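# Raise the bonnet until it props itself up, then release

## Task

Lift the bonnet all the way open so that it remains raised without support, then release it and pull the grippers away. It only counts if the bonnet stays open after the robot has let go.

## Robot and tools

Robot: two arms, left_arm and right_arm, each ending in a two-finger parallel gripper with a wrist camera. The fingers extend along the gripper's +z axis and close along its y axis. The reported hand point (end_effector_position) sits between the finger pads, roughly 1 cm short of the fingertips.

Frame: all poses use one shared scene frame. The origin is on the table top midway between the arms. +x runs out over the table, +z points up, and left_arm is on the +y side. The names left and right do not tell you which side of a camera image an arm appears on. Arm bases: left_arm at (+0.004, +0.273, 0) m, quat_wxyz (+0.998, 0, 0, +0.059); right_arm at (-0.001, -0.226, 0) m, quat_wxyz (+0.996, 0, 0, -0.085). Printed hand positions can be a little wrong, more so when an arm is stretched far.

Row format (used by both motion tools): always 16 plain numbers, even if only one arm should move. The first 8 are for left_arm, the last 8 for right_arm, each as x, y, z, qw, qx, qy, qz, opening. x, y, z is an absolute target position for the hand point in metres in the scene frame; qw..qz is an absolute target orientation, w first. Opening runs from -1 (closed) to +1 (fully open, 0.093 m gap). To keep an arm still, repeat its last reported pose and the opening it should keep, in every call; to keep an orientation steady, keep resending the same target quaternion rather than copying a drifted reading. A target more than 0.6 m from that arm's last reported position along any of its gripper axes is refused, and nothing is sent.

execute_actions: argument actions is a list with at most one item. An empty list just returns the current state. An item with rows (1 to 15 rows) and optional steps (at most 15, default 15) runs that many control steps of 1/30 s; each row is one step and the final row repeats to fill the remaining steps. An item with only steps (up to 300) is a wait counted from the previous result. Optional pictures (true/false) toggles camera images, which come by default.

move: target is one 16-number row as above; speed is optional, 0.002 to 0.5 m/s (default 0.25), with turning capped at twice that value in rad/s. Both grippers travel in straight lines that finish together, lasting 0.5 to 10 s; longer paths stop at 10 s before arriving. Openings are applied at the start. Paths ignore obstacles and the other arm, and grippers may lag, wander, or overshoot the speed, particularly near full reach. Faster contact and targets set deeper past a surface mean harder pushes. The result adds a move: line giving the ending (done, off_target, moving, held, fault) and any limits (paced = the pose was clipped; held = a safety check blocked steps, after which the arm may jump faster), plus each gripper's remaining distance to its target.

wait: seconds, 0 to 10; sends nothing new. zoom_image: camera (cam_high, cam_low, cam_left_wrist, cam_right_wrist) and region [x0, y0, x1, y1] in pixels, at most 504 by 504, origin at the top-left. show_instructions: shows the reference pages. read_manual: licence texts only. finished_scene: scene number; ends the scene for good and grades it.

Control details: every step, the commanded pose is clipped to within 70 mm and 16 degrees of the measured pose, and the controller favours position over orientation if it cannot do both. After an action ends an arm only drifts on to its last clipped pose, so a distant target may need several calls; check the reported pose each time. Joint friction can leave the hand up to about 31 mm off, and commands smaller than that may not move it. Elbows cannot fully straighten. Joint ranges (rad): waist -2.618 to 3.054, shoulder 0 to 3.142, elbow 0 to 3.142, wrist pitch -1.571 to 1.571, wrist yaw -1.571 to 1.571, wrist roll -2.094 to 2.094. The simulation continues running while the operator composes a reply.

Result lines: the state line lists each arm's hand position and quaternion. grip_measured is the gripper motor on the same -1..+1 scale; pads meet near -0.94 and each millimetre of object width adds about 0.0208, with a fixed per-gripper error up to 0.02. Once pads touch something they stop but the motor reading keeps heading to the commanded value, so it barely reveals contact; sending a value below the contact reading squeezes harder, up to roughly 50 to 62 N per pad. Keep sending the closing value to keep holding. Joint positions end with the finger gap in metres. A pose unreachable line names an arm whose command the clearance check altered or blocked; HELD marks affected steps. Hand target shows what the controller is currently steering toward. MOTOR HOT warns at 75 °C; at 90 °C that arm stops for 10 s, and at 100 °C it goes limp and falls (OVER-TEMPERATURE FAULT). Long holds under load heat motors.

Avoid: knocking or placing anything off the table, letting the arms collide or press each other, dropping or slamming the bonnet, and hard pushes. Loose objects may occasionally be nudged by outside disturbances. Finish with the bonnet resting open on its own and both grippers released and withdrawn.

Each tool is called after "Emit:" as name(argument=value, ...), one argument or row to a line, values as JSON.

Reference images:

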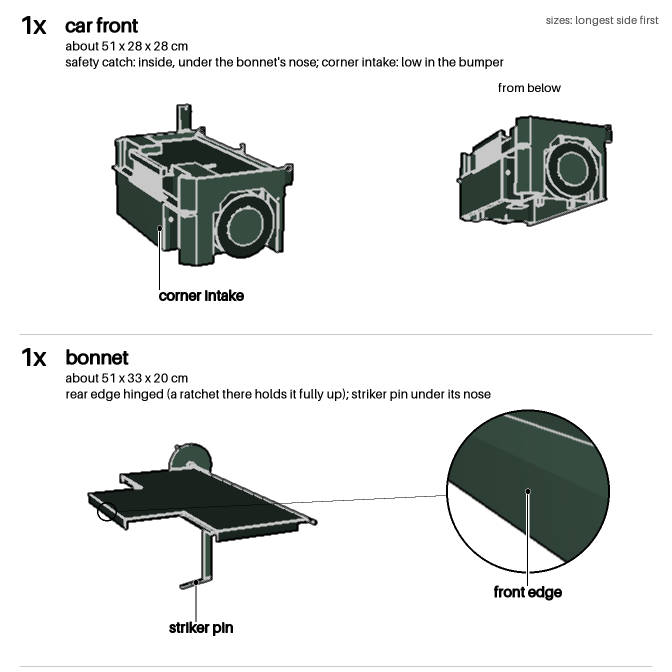

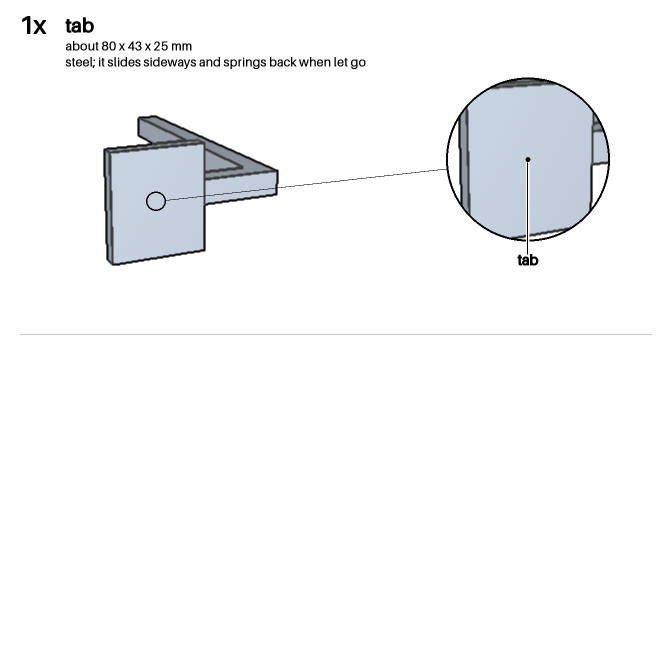

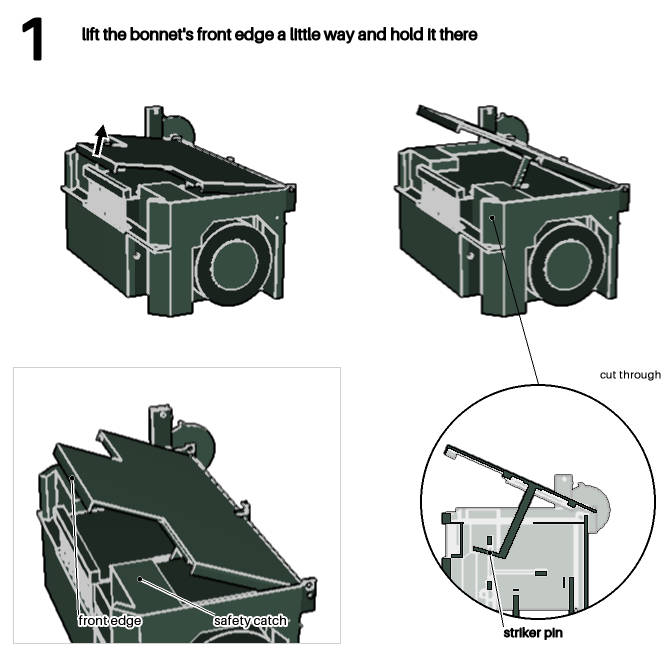

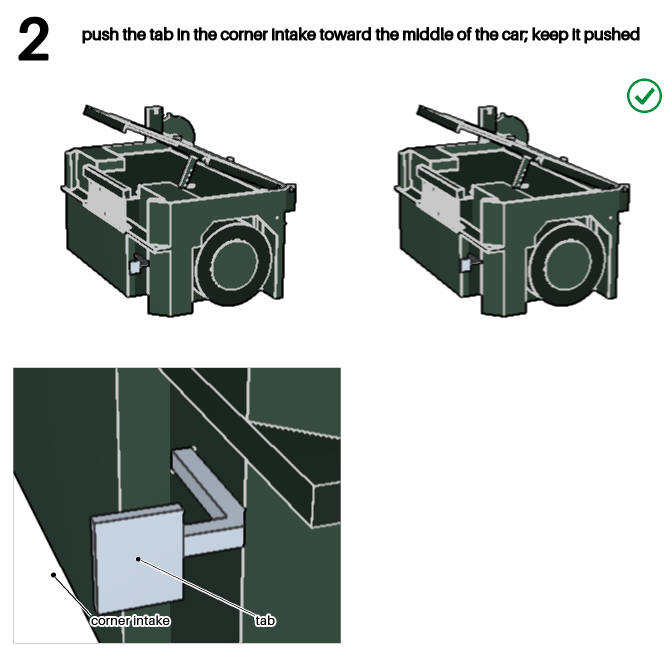

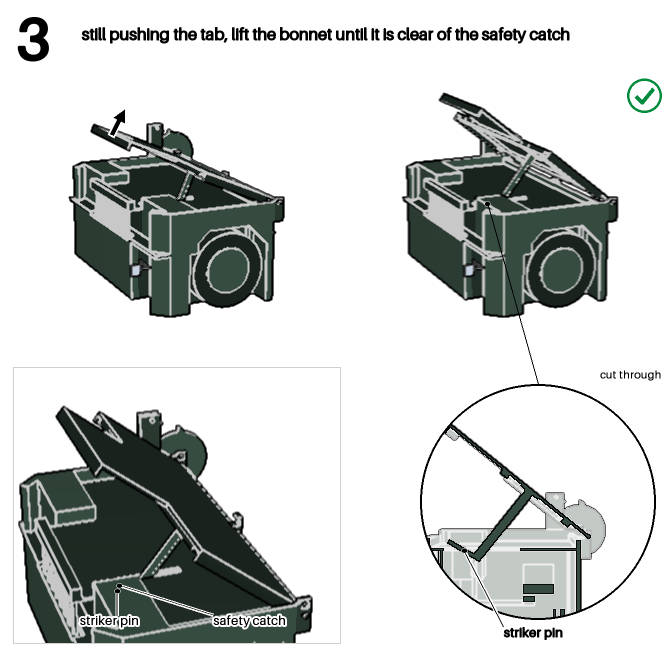

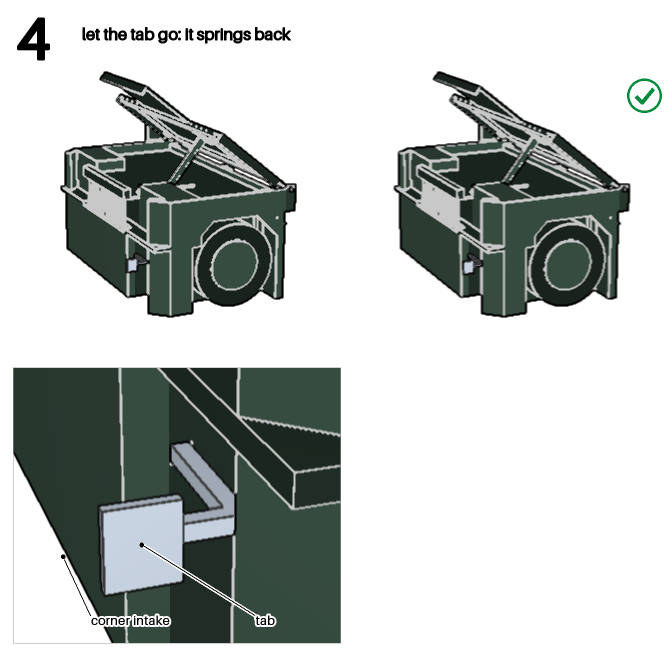

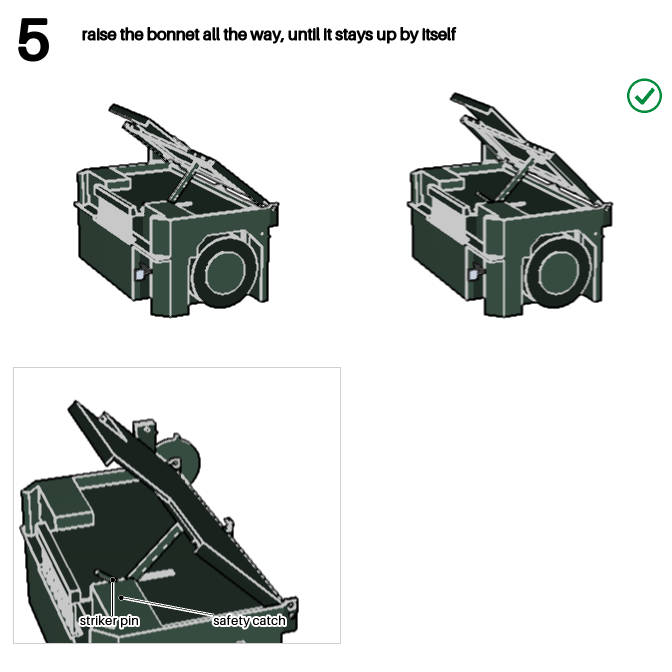

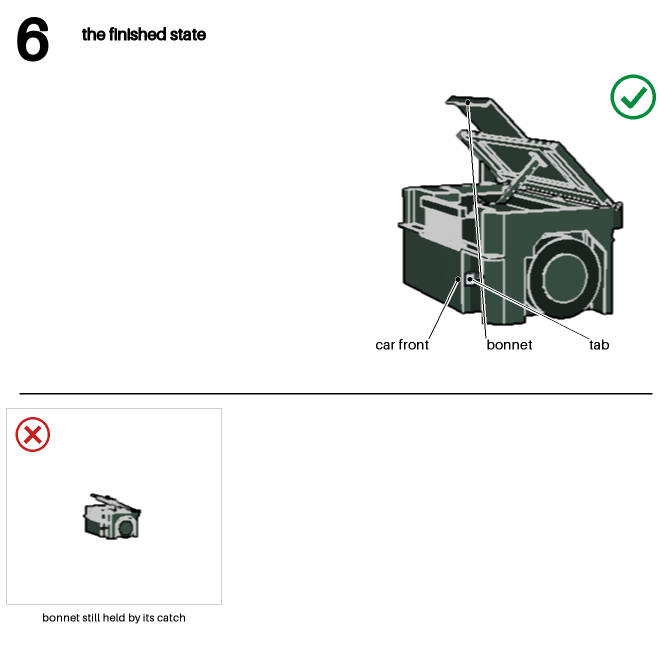

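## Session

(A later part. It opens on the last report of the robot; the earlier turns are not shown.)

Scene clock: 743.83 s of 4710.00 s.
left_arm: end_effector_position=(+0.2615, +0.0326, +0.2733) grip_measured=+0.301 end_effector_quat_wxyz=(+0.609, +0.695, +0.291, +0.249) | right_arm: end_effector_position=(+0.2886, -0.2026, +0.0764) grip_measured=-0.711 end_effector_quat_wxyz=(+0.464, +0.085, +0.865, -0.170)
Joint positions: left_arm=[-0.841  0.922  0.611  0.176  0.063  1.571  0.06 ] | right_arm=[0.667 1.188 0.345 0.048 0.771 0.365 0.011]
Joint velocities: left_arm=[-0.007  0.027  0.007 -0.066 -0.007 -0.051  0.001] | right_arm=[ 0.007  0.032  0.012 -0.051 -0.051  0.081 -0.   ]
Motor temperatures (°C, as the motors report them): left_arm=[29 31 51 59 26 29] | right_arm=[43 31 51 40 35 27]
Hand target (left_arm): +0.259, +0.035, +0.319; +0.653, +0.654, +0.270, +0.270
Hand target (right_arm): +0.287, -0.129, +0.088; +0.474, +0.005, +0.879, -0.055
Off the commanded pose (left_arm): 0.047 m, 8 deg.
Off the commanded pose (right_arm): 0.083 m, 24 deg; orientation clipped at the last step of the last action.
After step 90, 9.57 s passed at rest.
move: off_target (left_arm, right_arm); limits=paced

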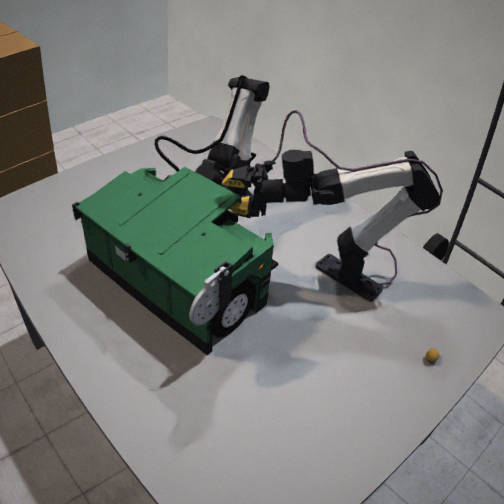

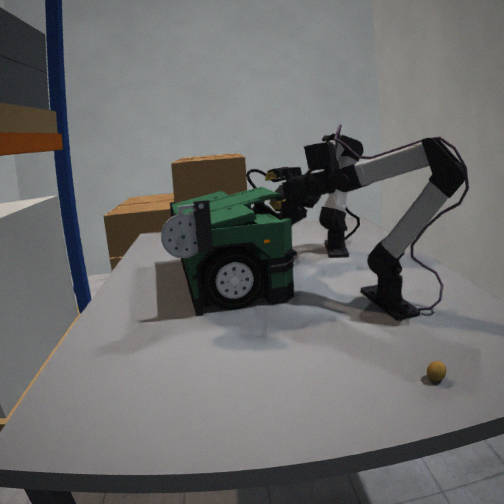

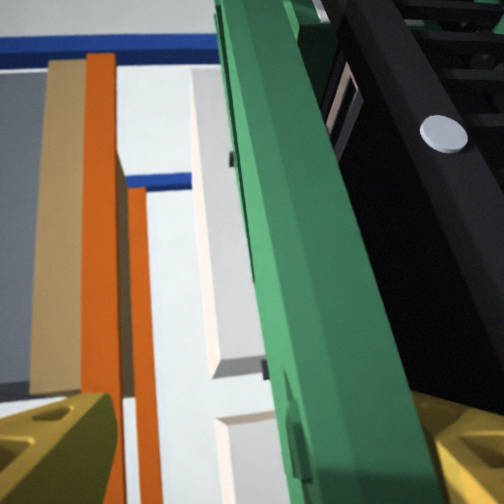

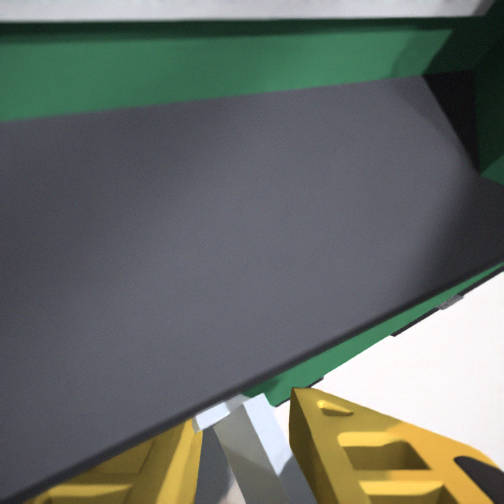

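Emit:
move(
  target=[0.258,0.035,0.268,0.653,0.653,0.270,0.270,0.3,0.295,-0.14,0.085,0.49,-0.07,0.865,0.04,-1],
  speed=0.06,
)

Emit:
move(
  target=[0.20,0.093,0.272,0.653,0.653,0.270,0.270,0.3,0.295,-0.14,0.085,0.49,-0.07,0.865,0.04,-1],
  speed=0.08,
)

Scene clock: 765.93 s of 4710.00 s.
left_arm: end_effector_position=(+0.2595, +0.0343, +0.2688) grip_measured=+0.301 end_effector_quat_wxyz=(+0.649, +0.657, +0.273, +0.269) | right_arm: end_effector_position=(+0.2883, -0.2031, +0.0775) grip_measured=-0.751 end_effector_quat_wxyz=(+0.462, +0.010, +0.880, -0.109)
Joint positions: left_arm=[-0.841  0.922  0.474  0.435  0.063  1.571  0.06 ] | right_arm=[0.527 1.037 0.279 0.086 0.492 0.139 0.009]
Joint velocities: left_arm=[-0.002  0.017  0.012 -0.051 -0.022  0.007  0.   ] | right_arm=[-0.032 -0.012 -0.012 -0.022 -0.022  0.037 -0.   ]
Motor temperatures (°C, as the motors report them): left_arm=[29 32 53 61 26 29] | right_arm=[49 32 52 39 35 27]
Hand target (left_arm): +0.258, +0.035, +0.268; +0.654, +0.653, +0.270, +0.269
Hand target (right_arm): +0.288, -0.145, +0.090; +0.482, -0.056, +0.874, +0.006
Off the commanded pose (left_arm): 0.002 m, 1 deg.
Off the commanded pose (right_arm): 0.064 m, 20 deg; orientation clipped at the last step of the last action.
After step 90, 14.47 s passed at rest.
move: off_target (right_arm); limits=paced

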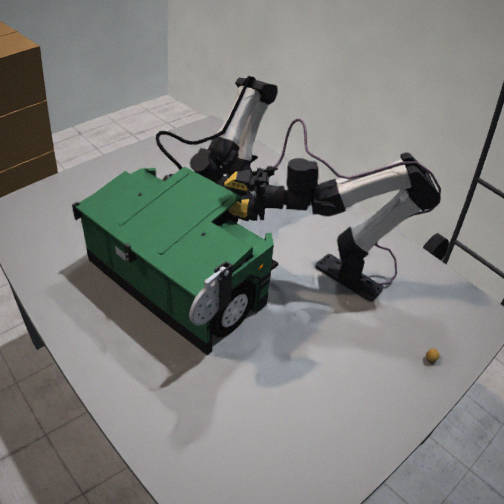

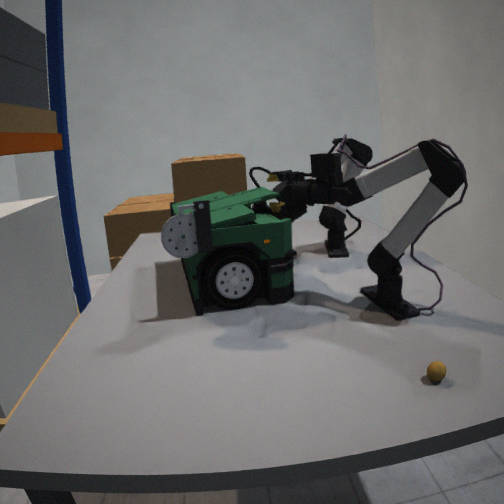

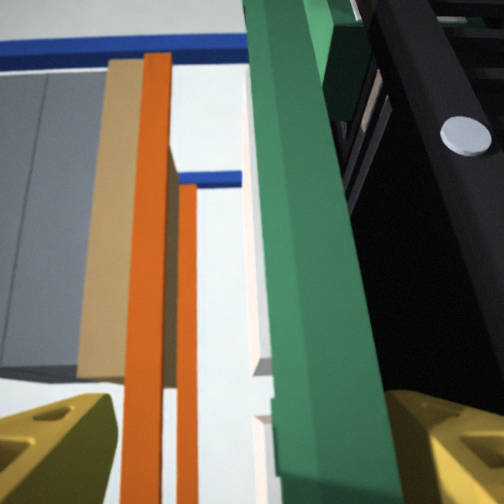

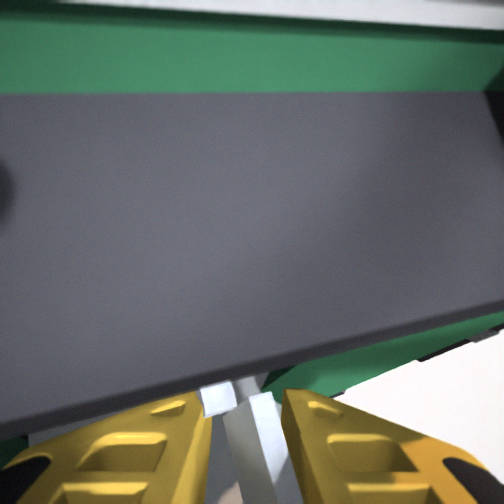

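Scene clock: 768.60 s of 4710.00 s.
left_arm: end_effector_position=(+0.1998, +0.0918, +0.2759) grip_measured=+0.301 end_effector_quat_wxyz=(+0.653, +0.654, +0.270, +0.270) | right_arm: end_effector_position=(+0.2881, -0.2029, +0.0775) grip_measured=-0.762 end_effector_quat_wxyz=(+0.461, +0.002, +0.881, -0.101)
Joint positions: left_arm=[-0.799  0.417  0.401  0.014  0.107  1.571  0.06 ] | right_arm=[0.508 1.022 0.276 0.083 0.455 0.118 0.009]
Joint velocities: left_arm=[ 0.012  0.017  0.002  0.022 -0.022 -0.037 -0.   ] | right_arm=[-0.002  0.002 -0.002 -0.095  0.051 -0.037 -0.001]
Motor temperatures (°C, as the motors report them): left_arm=[29 32 53 61 26 29] | right_arm=[48 32 52 40 35 27]
Hand target (left_arm): +0.199, +0.094, +0.272; +0.653, +0.654, +0.270, +0.270
Hand target (right_arm): +0.287, -0.146, +0.089; +0.482, -0.061, +0.874, +0.016
Off the commanded pose (left_arm): 0.004 m, 0 deg.
Off the commanded pose (right_arm): 0.064 m, 19 deg; orientation clipped at the last step of the last action.
move: off_target (right_arm); limits=paced

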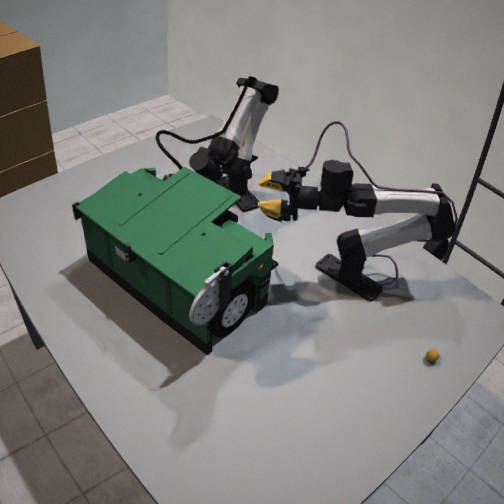

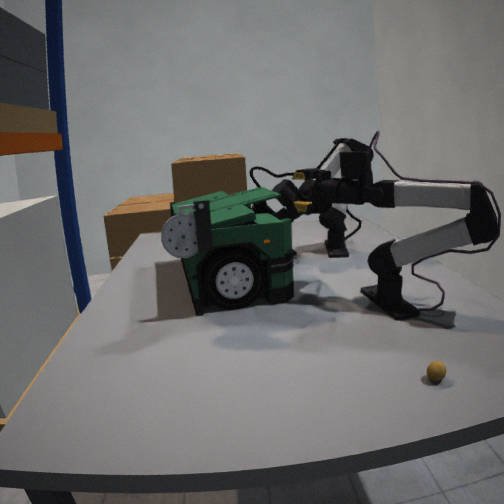

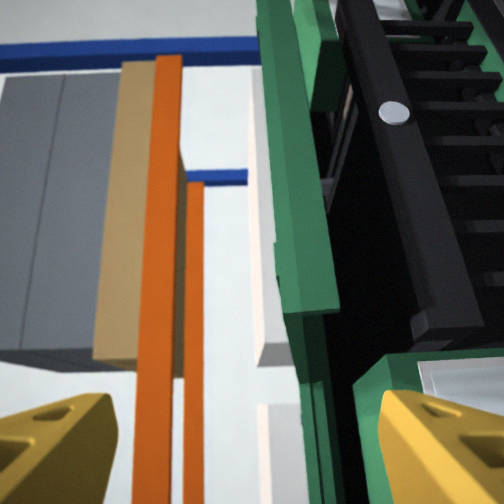

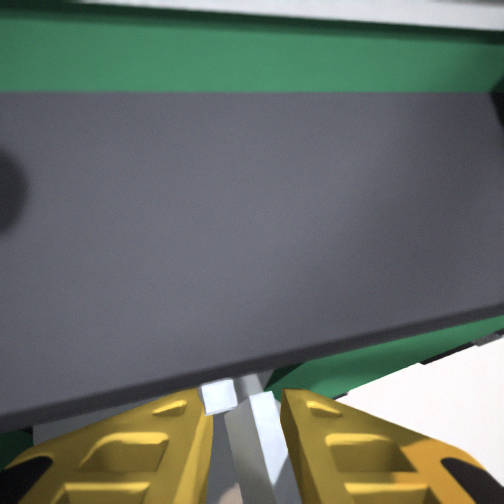

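Emit:
move(
  target=[0.17,0.12,0.27,0.653,0.653,0.270,0.270,-1,0.288,-0.208,0.082,0.49,0,0.872,0,-0.2],
  speed=0.08,
)

Emit:
move(
  target=[0.20,0.07,0.22,0.883,0.117,0.321,-0.321,-1,0.28,-0.209,0.092,0.5,0,0.866,0,-0.2],
  speed=0.1,
)

Scene clock: 797.53 s of 4710.00 s.
left_arm: end_effector_position=(+0.1701, +0.1189, +0.2705) grip_measured=-0.985 end_effector_quat_wxyz=(+0.651, +0.656, +0.271, +0.268) | right_arm: end_effector_position=(+0.2898, -0.2070, +0.0830) grip_measured=-0.202 end_effector_quat_wxyz=(+0.483, +0.000, +0.876, -0.004)
Joint positions: left_arm=[-0.759  0.17   0.401 -0.24   0.148  1.571  0.   ] | right_arm=[0.306 0.925 0.226 0.131 0.123 0.07  0.036]
Joint velocities: left_arm=[-0.007 -0.027  0.007 -0.051 -0.022 -0.037  0.   ] | right_arm=[-0.007  0.017 -0.027 -0.081 -0.007  0.022  0.001]
Motor temperatures (°C, as the motors report them): left_arm=[29 31 49 59 26 29] | right_arm=[44 32 50 42 37 27]
Hand target (left_arm): +0.169, +0.120, +0.270; +0.653, +0.654, +0.270, +0.271
Hand target (right_arm): +0.288, -0.208, +0.083; +0.490, -0.002, +0.872, -0.002
Off the commanded pose (left_arm): 0.001 m, 1 deg.
Off the commanded pose (right_arm): 0.002 m, 1 deg.
After step 90, 24.13 s passed at rest.
move: done

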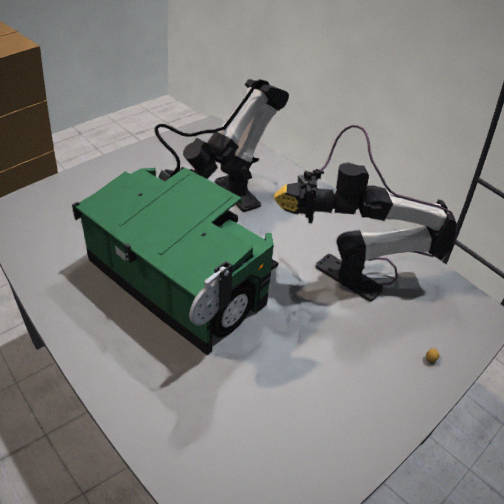

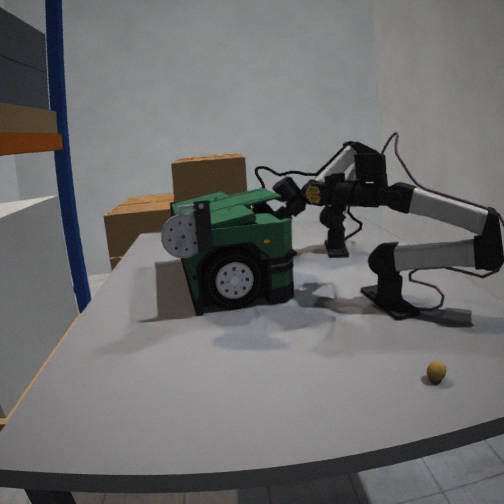

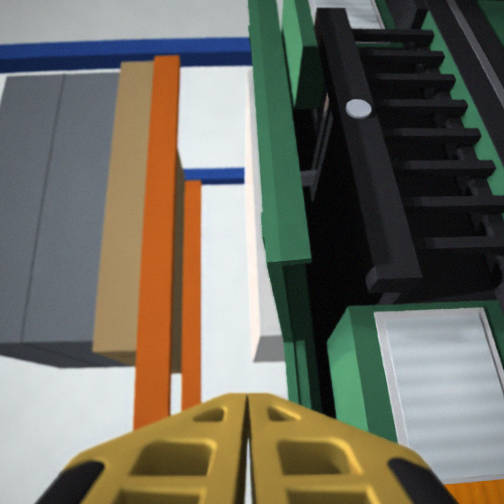

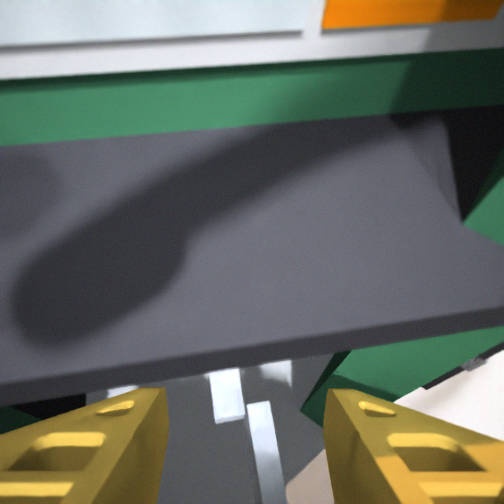

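Scene clock: 808.17 s of 4710.00 s.
left_arm: end_effector_position=(+0.2018, +0.0686, +0.2274) grip_measured=-0.985 end_effector_quat_wxyz=(+0.728, +0.253, +0.579, -0.267) | right_arm: end_effector_position=(+0.2873, -0.2070, +0.1016) grip_measured=-0.202 end_effector_quat_wxyz=(+0.509, +0.002, +0.861, +0.001)
Joint positions: left_arm=[-0.976  0.698  0.03   0.873 -0.091  0.079  0.   ] | right_arm=[0.306 0.827 0.226 0.094 0.121 0.07  0.036]
Joint velocities: left_arm=[-0.037 -0.002 -0.002 -0.037 -0.198 -0.022  0.   ] | right_arm=[ 0.012  0.007  0.007 -0.066  0.007 -0.037  0.001]
Motor temperatures (°C, as the motors report them): left_arm=[29 31 49 58 26 29] | right_arm=[41 32 49 42 35 27]
Hand target (left_arm): +0.201, +0.069, +0.221; +0.724, +0.249, +0.585, -0.268
Hand target (right_arm): +0.281, -0.209, +0.092; +0.500, -0.000, +0.866, +0.000
Off the commanded pose (left_arm): 0.008 m, 39 deg; orientation clipped at the last step of the last action.
Off the commanded pose (right_arm): 0.012 m, 1 deg.
joint sent to its limit (left arm) — the command would take joint 3 (elbow) past its lower limit, so that joint was sent only as far as its limit.
move: off_target (left_arm, right_arm); limits=paced

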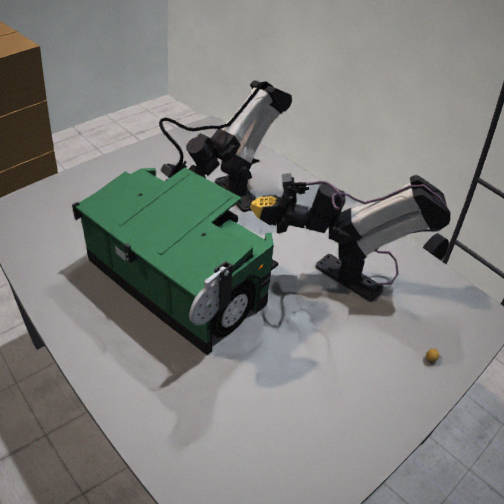

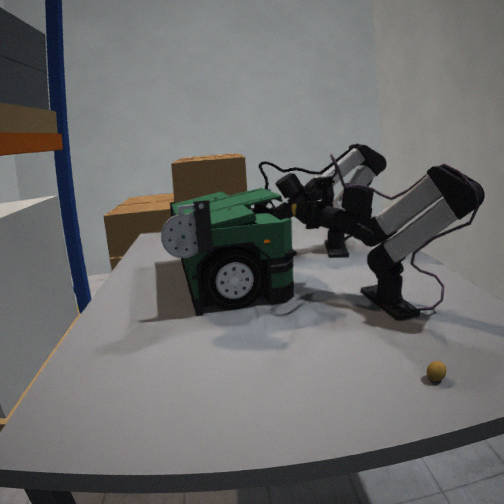

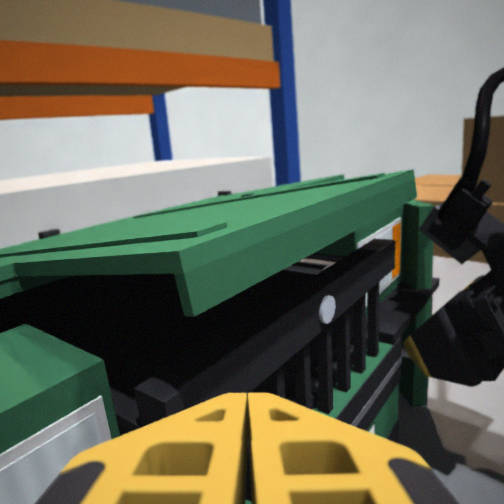

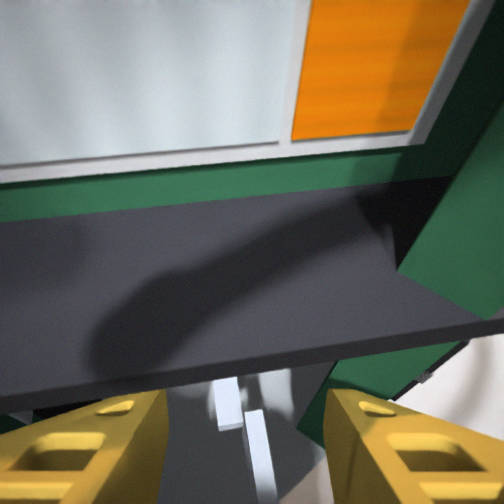

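Emit:
move(
  target=[0.25,0.035,0.235,0.728,0.253,0.579,-0.267,-1,0.283,-0.209,0.088,0.5,0,0.866,0,-0.2],
  speed=0.04,
)

Scene clock: 823.17 s of 4710.00 s.
left_arm: end_effector_position=(+0.2383, +0.0321, +0.2196) grip_measured=-0.985 end_effector_quat_wxyz=(+0.712, +0.274, +0.586, -0.274) | right_arm: end_effector_position=(+0.2850, -0.2073, +0.0962) grip_measured=-0.202 end_effector_quat_wxyz=(+0.506, +0.002, +0.863, +0.000)
Joint positions: left_arm=[-0.914  1.169  0.153  1.18   0.009  0.07   0.   ] | right_arm=[0.306 0.827 0.21  0.104 0.121 0.07  0.036]
Joint velocities: left_arm=[-0.007  0.007 -0.012 -0.007  0.007  0.022  0.   ] | right_arm=[-0.012  0.017  0.017 -0.022 -0.007  0.022 -0.001]
Motor temperatures (°C, as the motors report them): left_arm=[29 31 48 58 26 29] | right_arm=[39 31 47 42 34 27]
Hand target (left_arm): +0.250, +0.035, +0.234; +0.728, +0.254, +0.579, -0.266
Hand target (right_arm): +0.283, -0.209, +0.088; +0.500, +0.000, +0.866, -0.000
Off the commanded pose (left_arm): 0.020 m, 3 deg.
Off the commanded pose (right_arm): 0.009 m, 1 deg.
After step 90, 10.03 s passed at rest.
move: off_target (left_arm)

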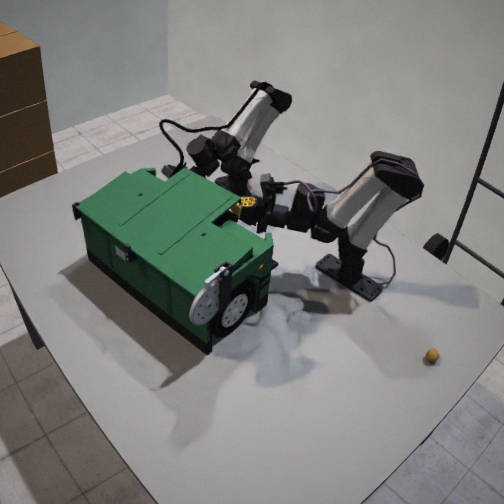

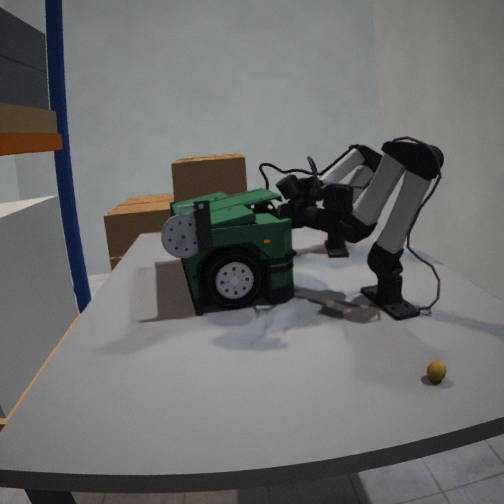

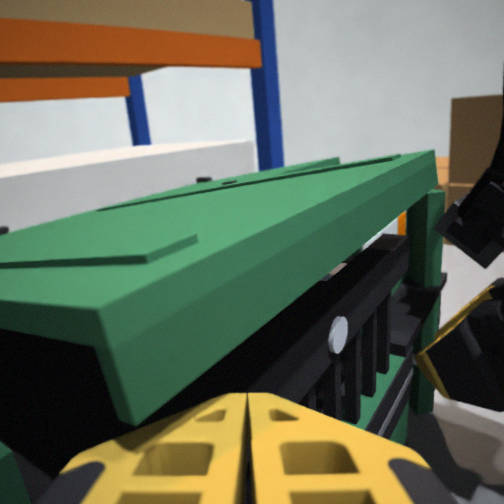

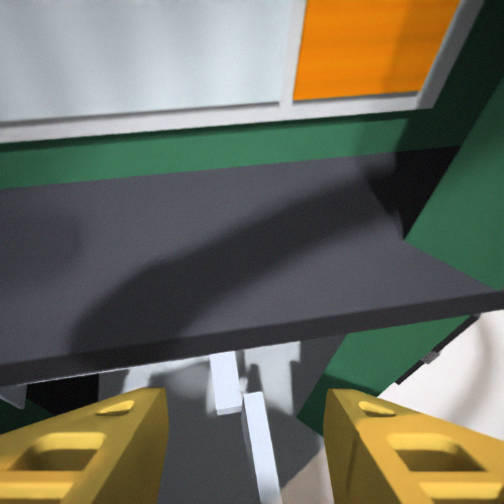

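Emit:
move(
  target=[0.235,0.035,0.25,0.728,0.253,0.579,-0.267,-1,0.283,-0.209,0.088,0.5,0,0.866,0,-1],
  speed=0.03,
)

Emit:
move(
  target=[0.265,0.012,0.25,0.728,0.253,0.579,-0.267,-1,0.285,-0.145,0.09,0.494,-0.09,0.86,0.08,-1],
  speed=0.03,
)

Scene clock: 828.07 s of 4710.00 s.
left_arm: end_effector_position=(+0.2349, +0.0367, +0.2281) grip_measured=-0.985 end_effector_quat_wxyz=(+0.709, +0.264, +0.599, -0.262) | right_arm: end_effector_position=(+0.2852, -0.2100, +0.0963) grip_measured=-0.964 end_effector_quat_wxyz=(+0.506, -0.009, +0.862, -0.012)
Joint positions: left_arm=[-0.948  1.038  0.173  1.008 -0.06   0.069  0.   ] | right_arm=[0.3   0.827 0.21  0.104 0.125 0.037 0.   ]
Joint velocities: left_arm=[-0.007 -0.002 -0.002 -0.007  0.022 -0.037  0.   ] | right_arm=[-0.007 -0.007 -0.002 -0.081  0.007  0.007  0.   ]
Motor temperatures (°C, as the motors report them): left_arm=[29 31 48 58 26 29] | right_arm=[38 31 47 43 34 27]
Hand target (left_arm): +0.234, +0.036, +0.250; +0.728, +0.252, +0.579, -0.268
Hand target (right_arm): +0.283, -0.209, +0.088; +0.500, +0.000, +0.866, -0.000
Off the commanded pose (left_arm): 0.022 m, 3 deg.
Off the commanded pose (right_arm): 0.009 m, 2 deg.
After step 90, 0.63 s passed at rest.
move: off_target (left_arm)

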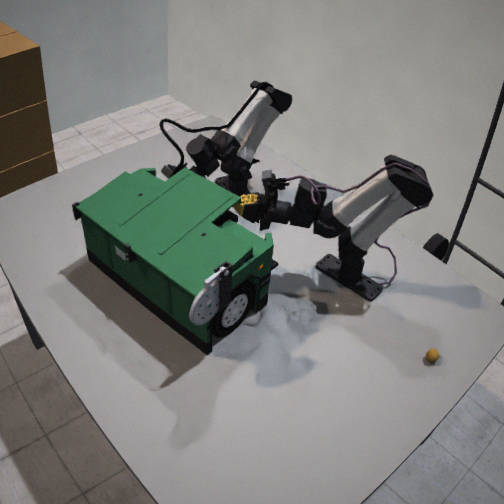

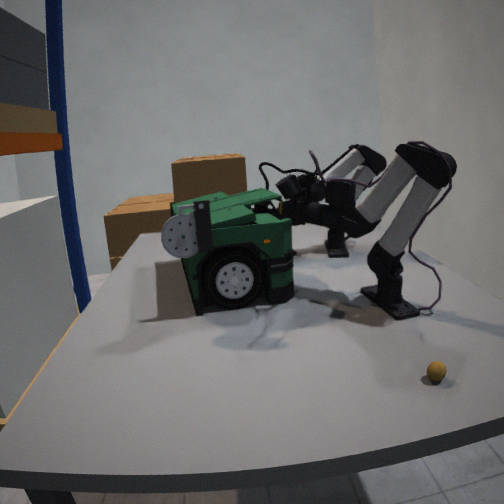

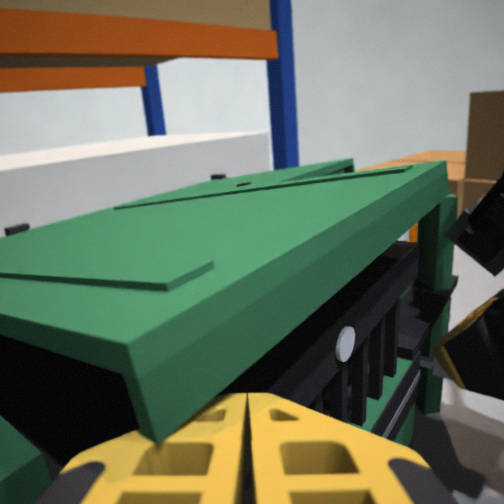

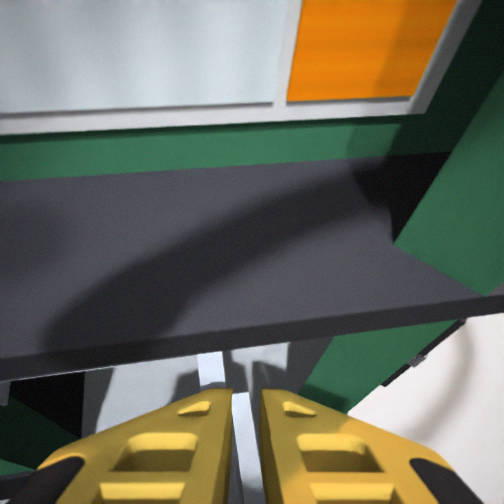

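Scene clock: 832.40 s of 4710.00 s.
left_arm: end_effector_position=(+0.2420, +0.0064, +0.2234) grip_measured=-0.985 end_effector_quat_wxyz=(+0.693, +0.296, +0.591, -0.289) | right_arm: end_effector_position=(+0.2842, -0.2038, +0.0961) grip_measured=-0.964 end_effector_quat_wxyz=(+0.507, -0.020, +0.861, -0.037)
Joint positions: left_arm=[-0.948  1.223  0.247  1.104  0.03   0.065  0.   ] | right_arm=[0.382 0.837 0.21  0.108 0.228 0.032 0.   ]
Joint velocities: left_arm=[-0.012  0.007 -0.007 -0.051  0.007 -0.007  0.   ] | right_arm=[ 0.027  0.007 -0.012 -0.037 -0.022  0.051  0.   ]
Motor temperatures (°C, as the motors report them): left_arm=[29 31 49 58 26 29] | right_arm=[38 31 47 42 34 27]
Hand target (left_arm): +0.262, +0.014, +0.249; +0.727, +0.253, +0.580, -0.268
Hand target (right_arm): +0.276, -0.151, +0.093; +0.491, -0.086, +0.864, +0.074
Off the commanded pose (left_arm): 0.036 m, 7 deg.
Off the commanded pose (right_arm): 0.059 m, 16 deg.
move: off_target (left_arm, right_arm)

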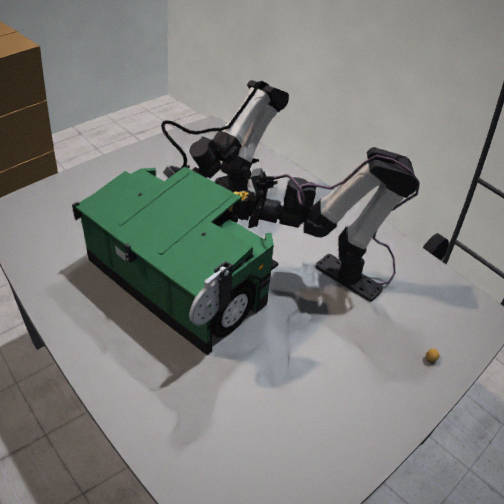

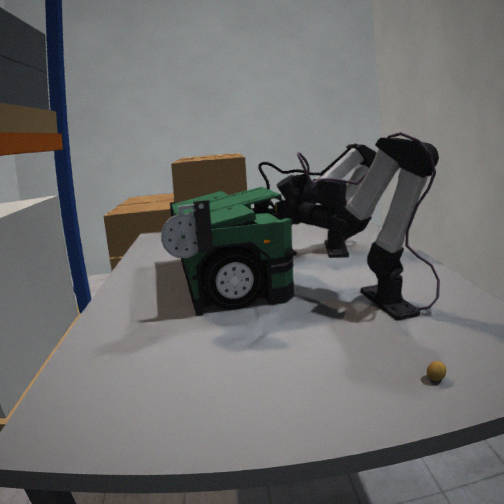

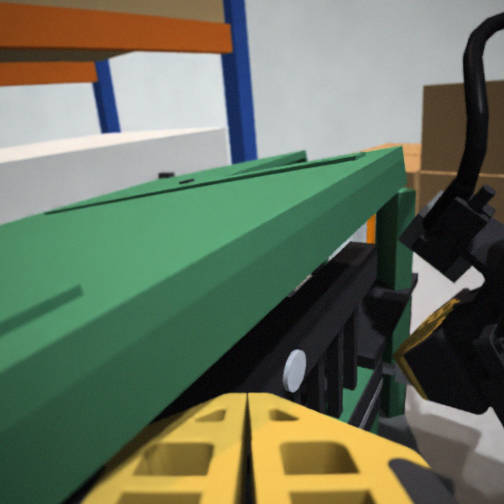

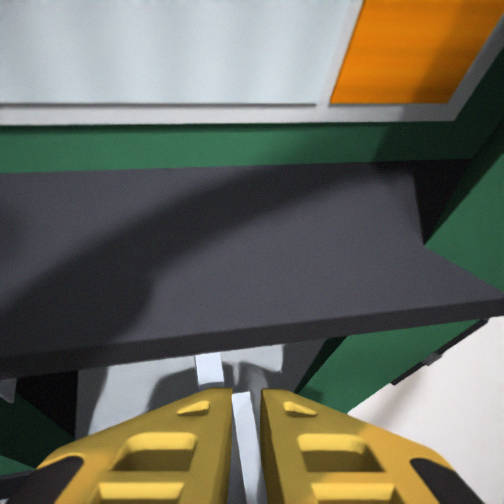

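Emit:
move(
  target=[0.25,0.005,0.30,0.76,0.24,0.54,-0.27,-1,0.285,-0.145,0.09,0.494,-0.09,0.86,0.08,-1],
  speed=0.03,
)

Scene clock: 840.73 s of 4710.00 s.
left_arm: end_effector_position=(+0.2436, +0.0056, +0.2237) grip_measured=-0.985 end_effector_quat_wxyz=(+0.686, +0.286, +0.618, -0.256) | right_arm: end_effector_position=(+0.2844, -0.2039, +0.0963) grip_measured=-0.964 end_effector_quat_wxyz=(+0.507, -0.020, +0.861, -0.037)
Joint positions: left_arm=[-1.005  1.158  0.286  0.945 -0.096  0.082  0.   ] | right_arm=[0.382 0.837 0.21  0.109 0.229 0.032 0.   ]
Joint velocities: left_arm=[-0.012  0.007 -0.007 -0.022 -0.037  0.007  0.   ] | right_arm=[-0.012  0.022  0.022  0.022  0.007  0.007  0.   ]
Motor temperatures (°C, as the motors report them): left_arm=[29 31 50 60 26 29] | right_arm=[38 30 48 42 35 27]
Hand target (left_arm): +0.244, +0.012, +0.297; +0.758, +0.238, +0.543, -0.272
Hand target (right_arm): +0.276, -0.151, +0.093; +0.491, -0.086, +0.864, +0.073
Off the commanded pose (left_arm): 0.077 m, 14 deg.
Off the commanded pose (right_arm): 0.059 m, 16 deg.
After step 90, 0.53 s passed at rest.
move: off_target (left_arm, right_arm)

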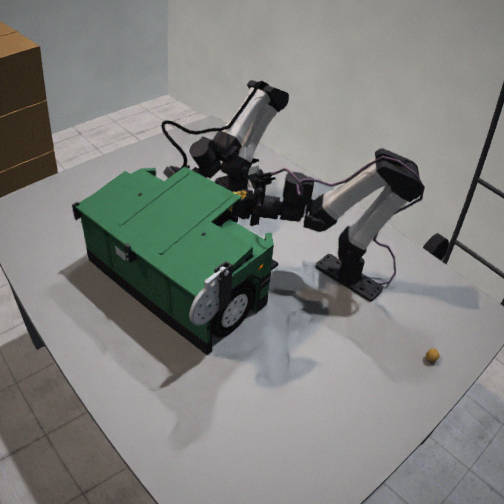

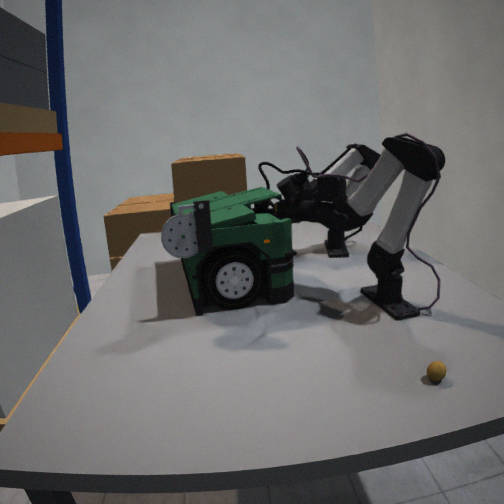

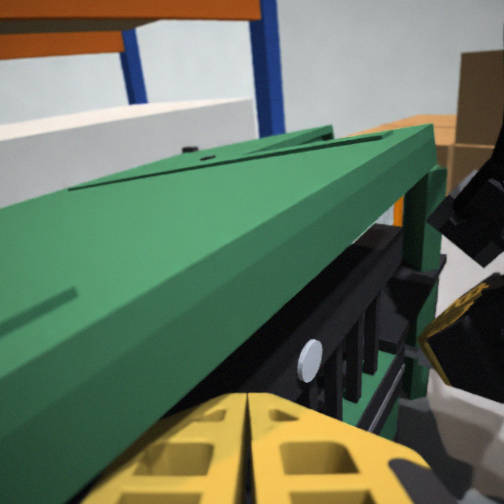

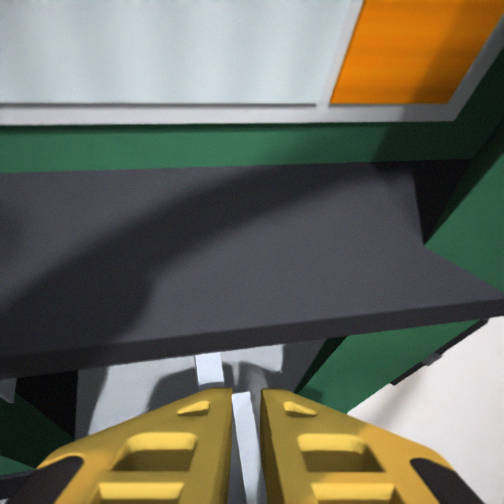

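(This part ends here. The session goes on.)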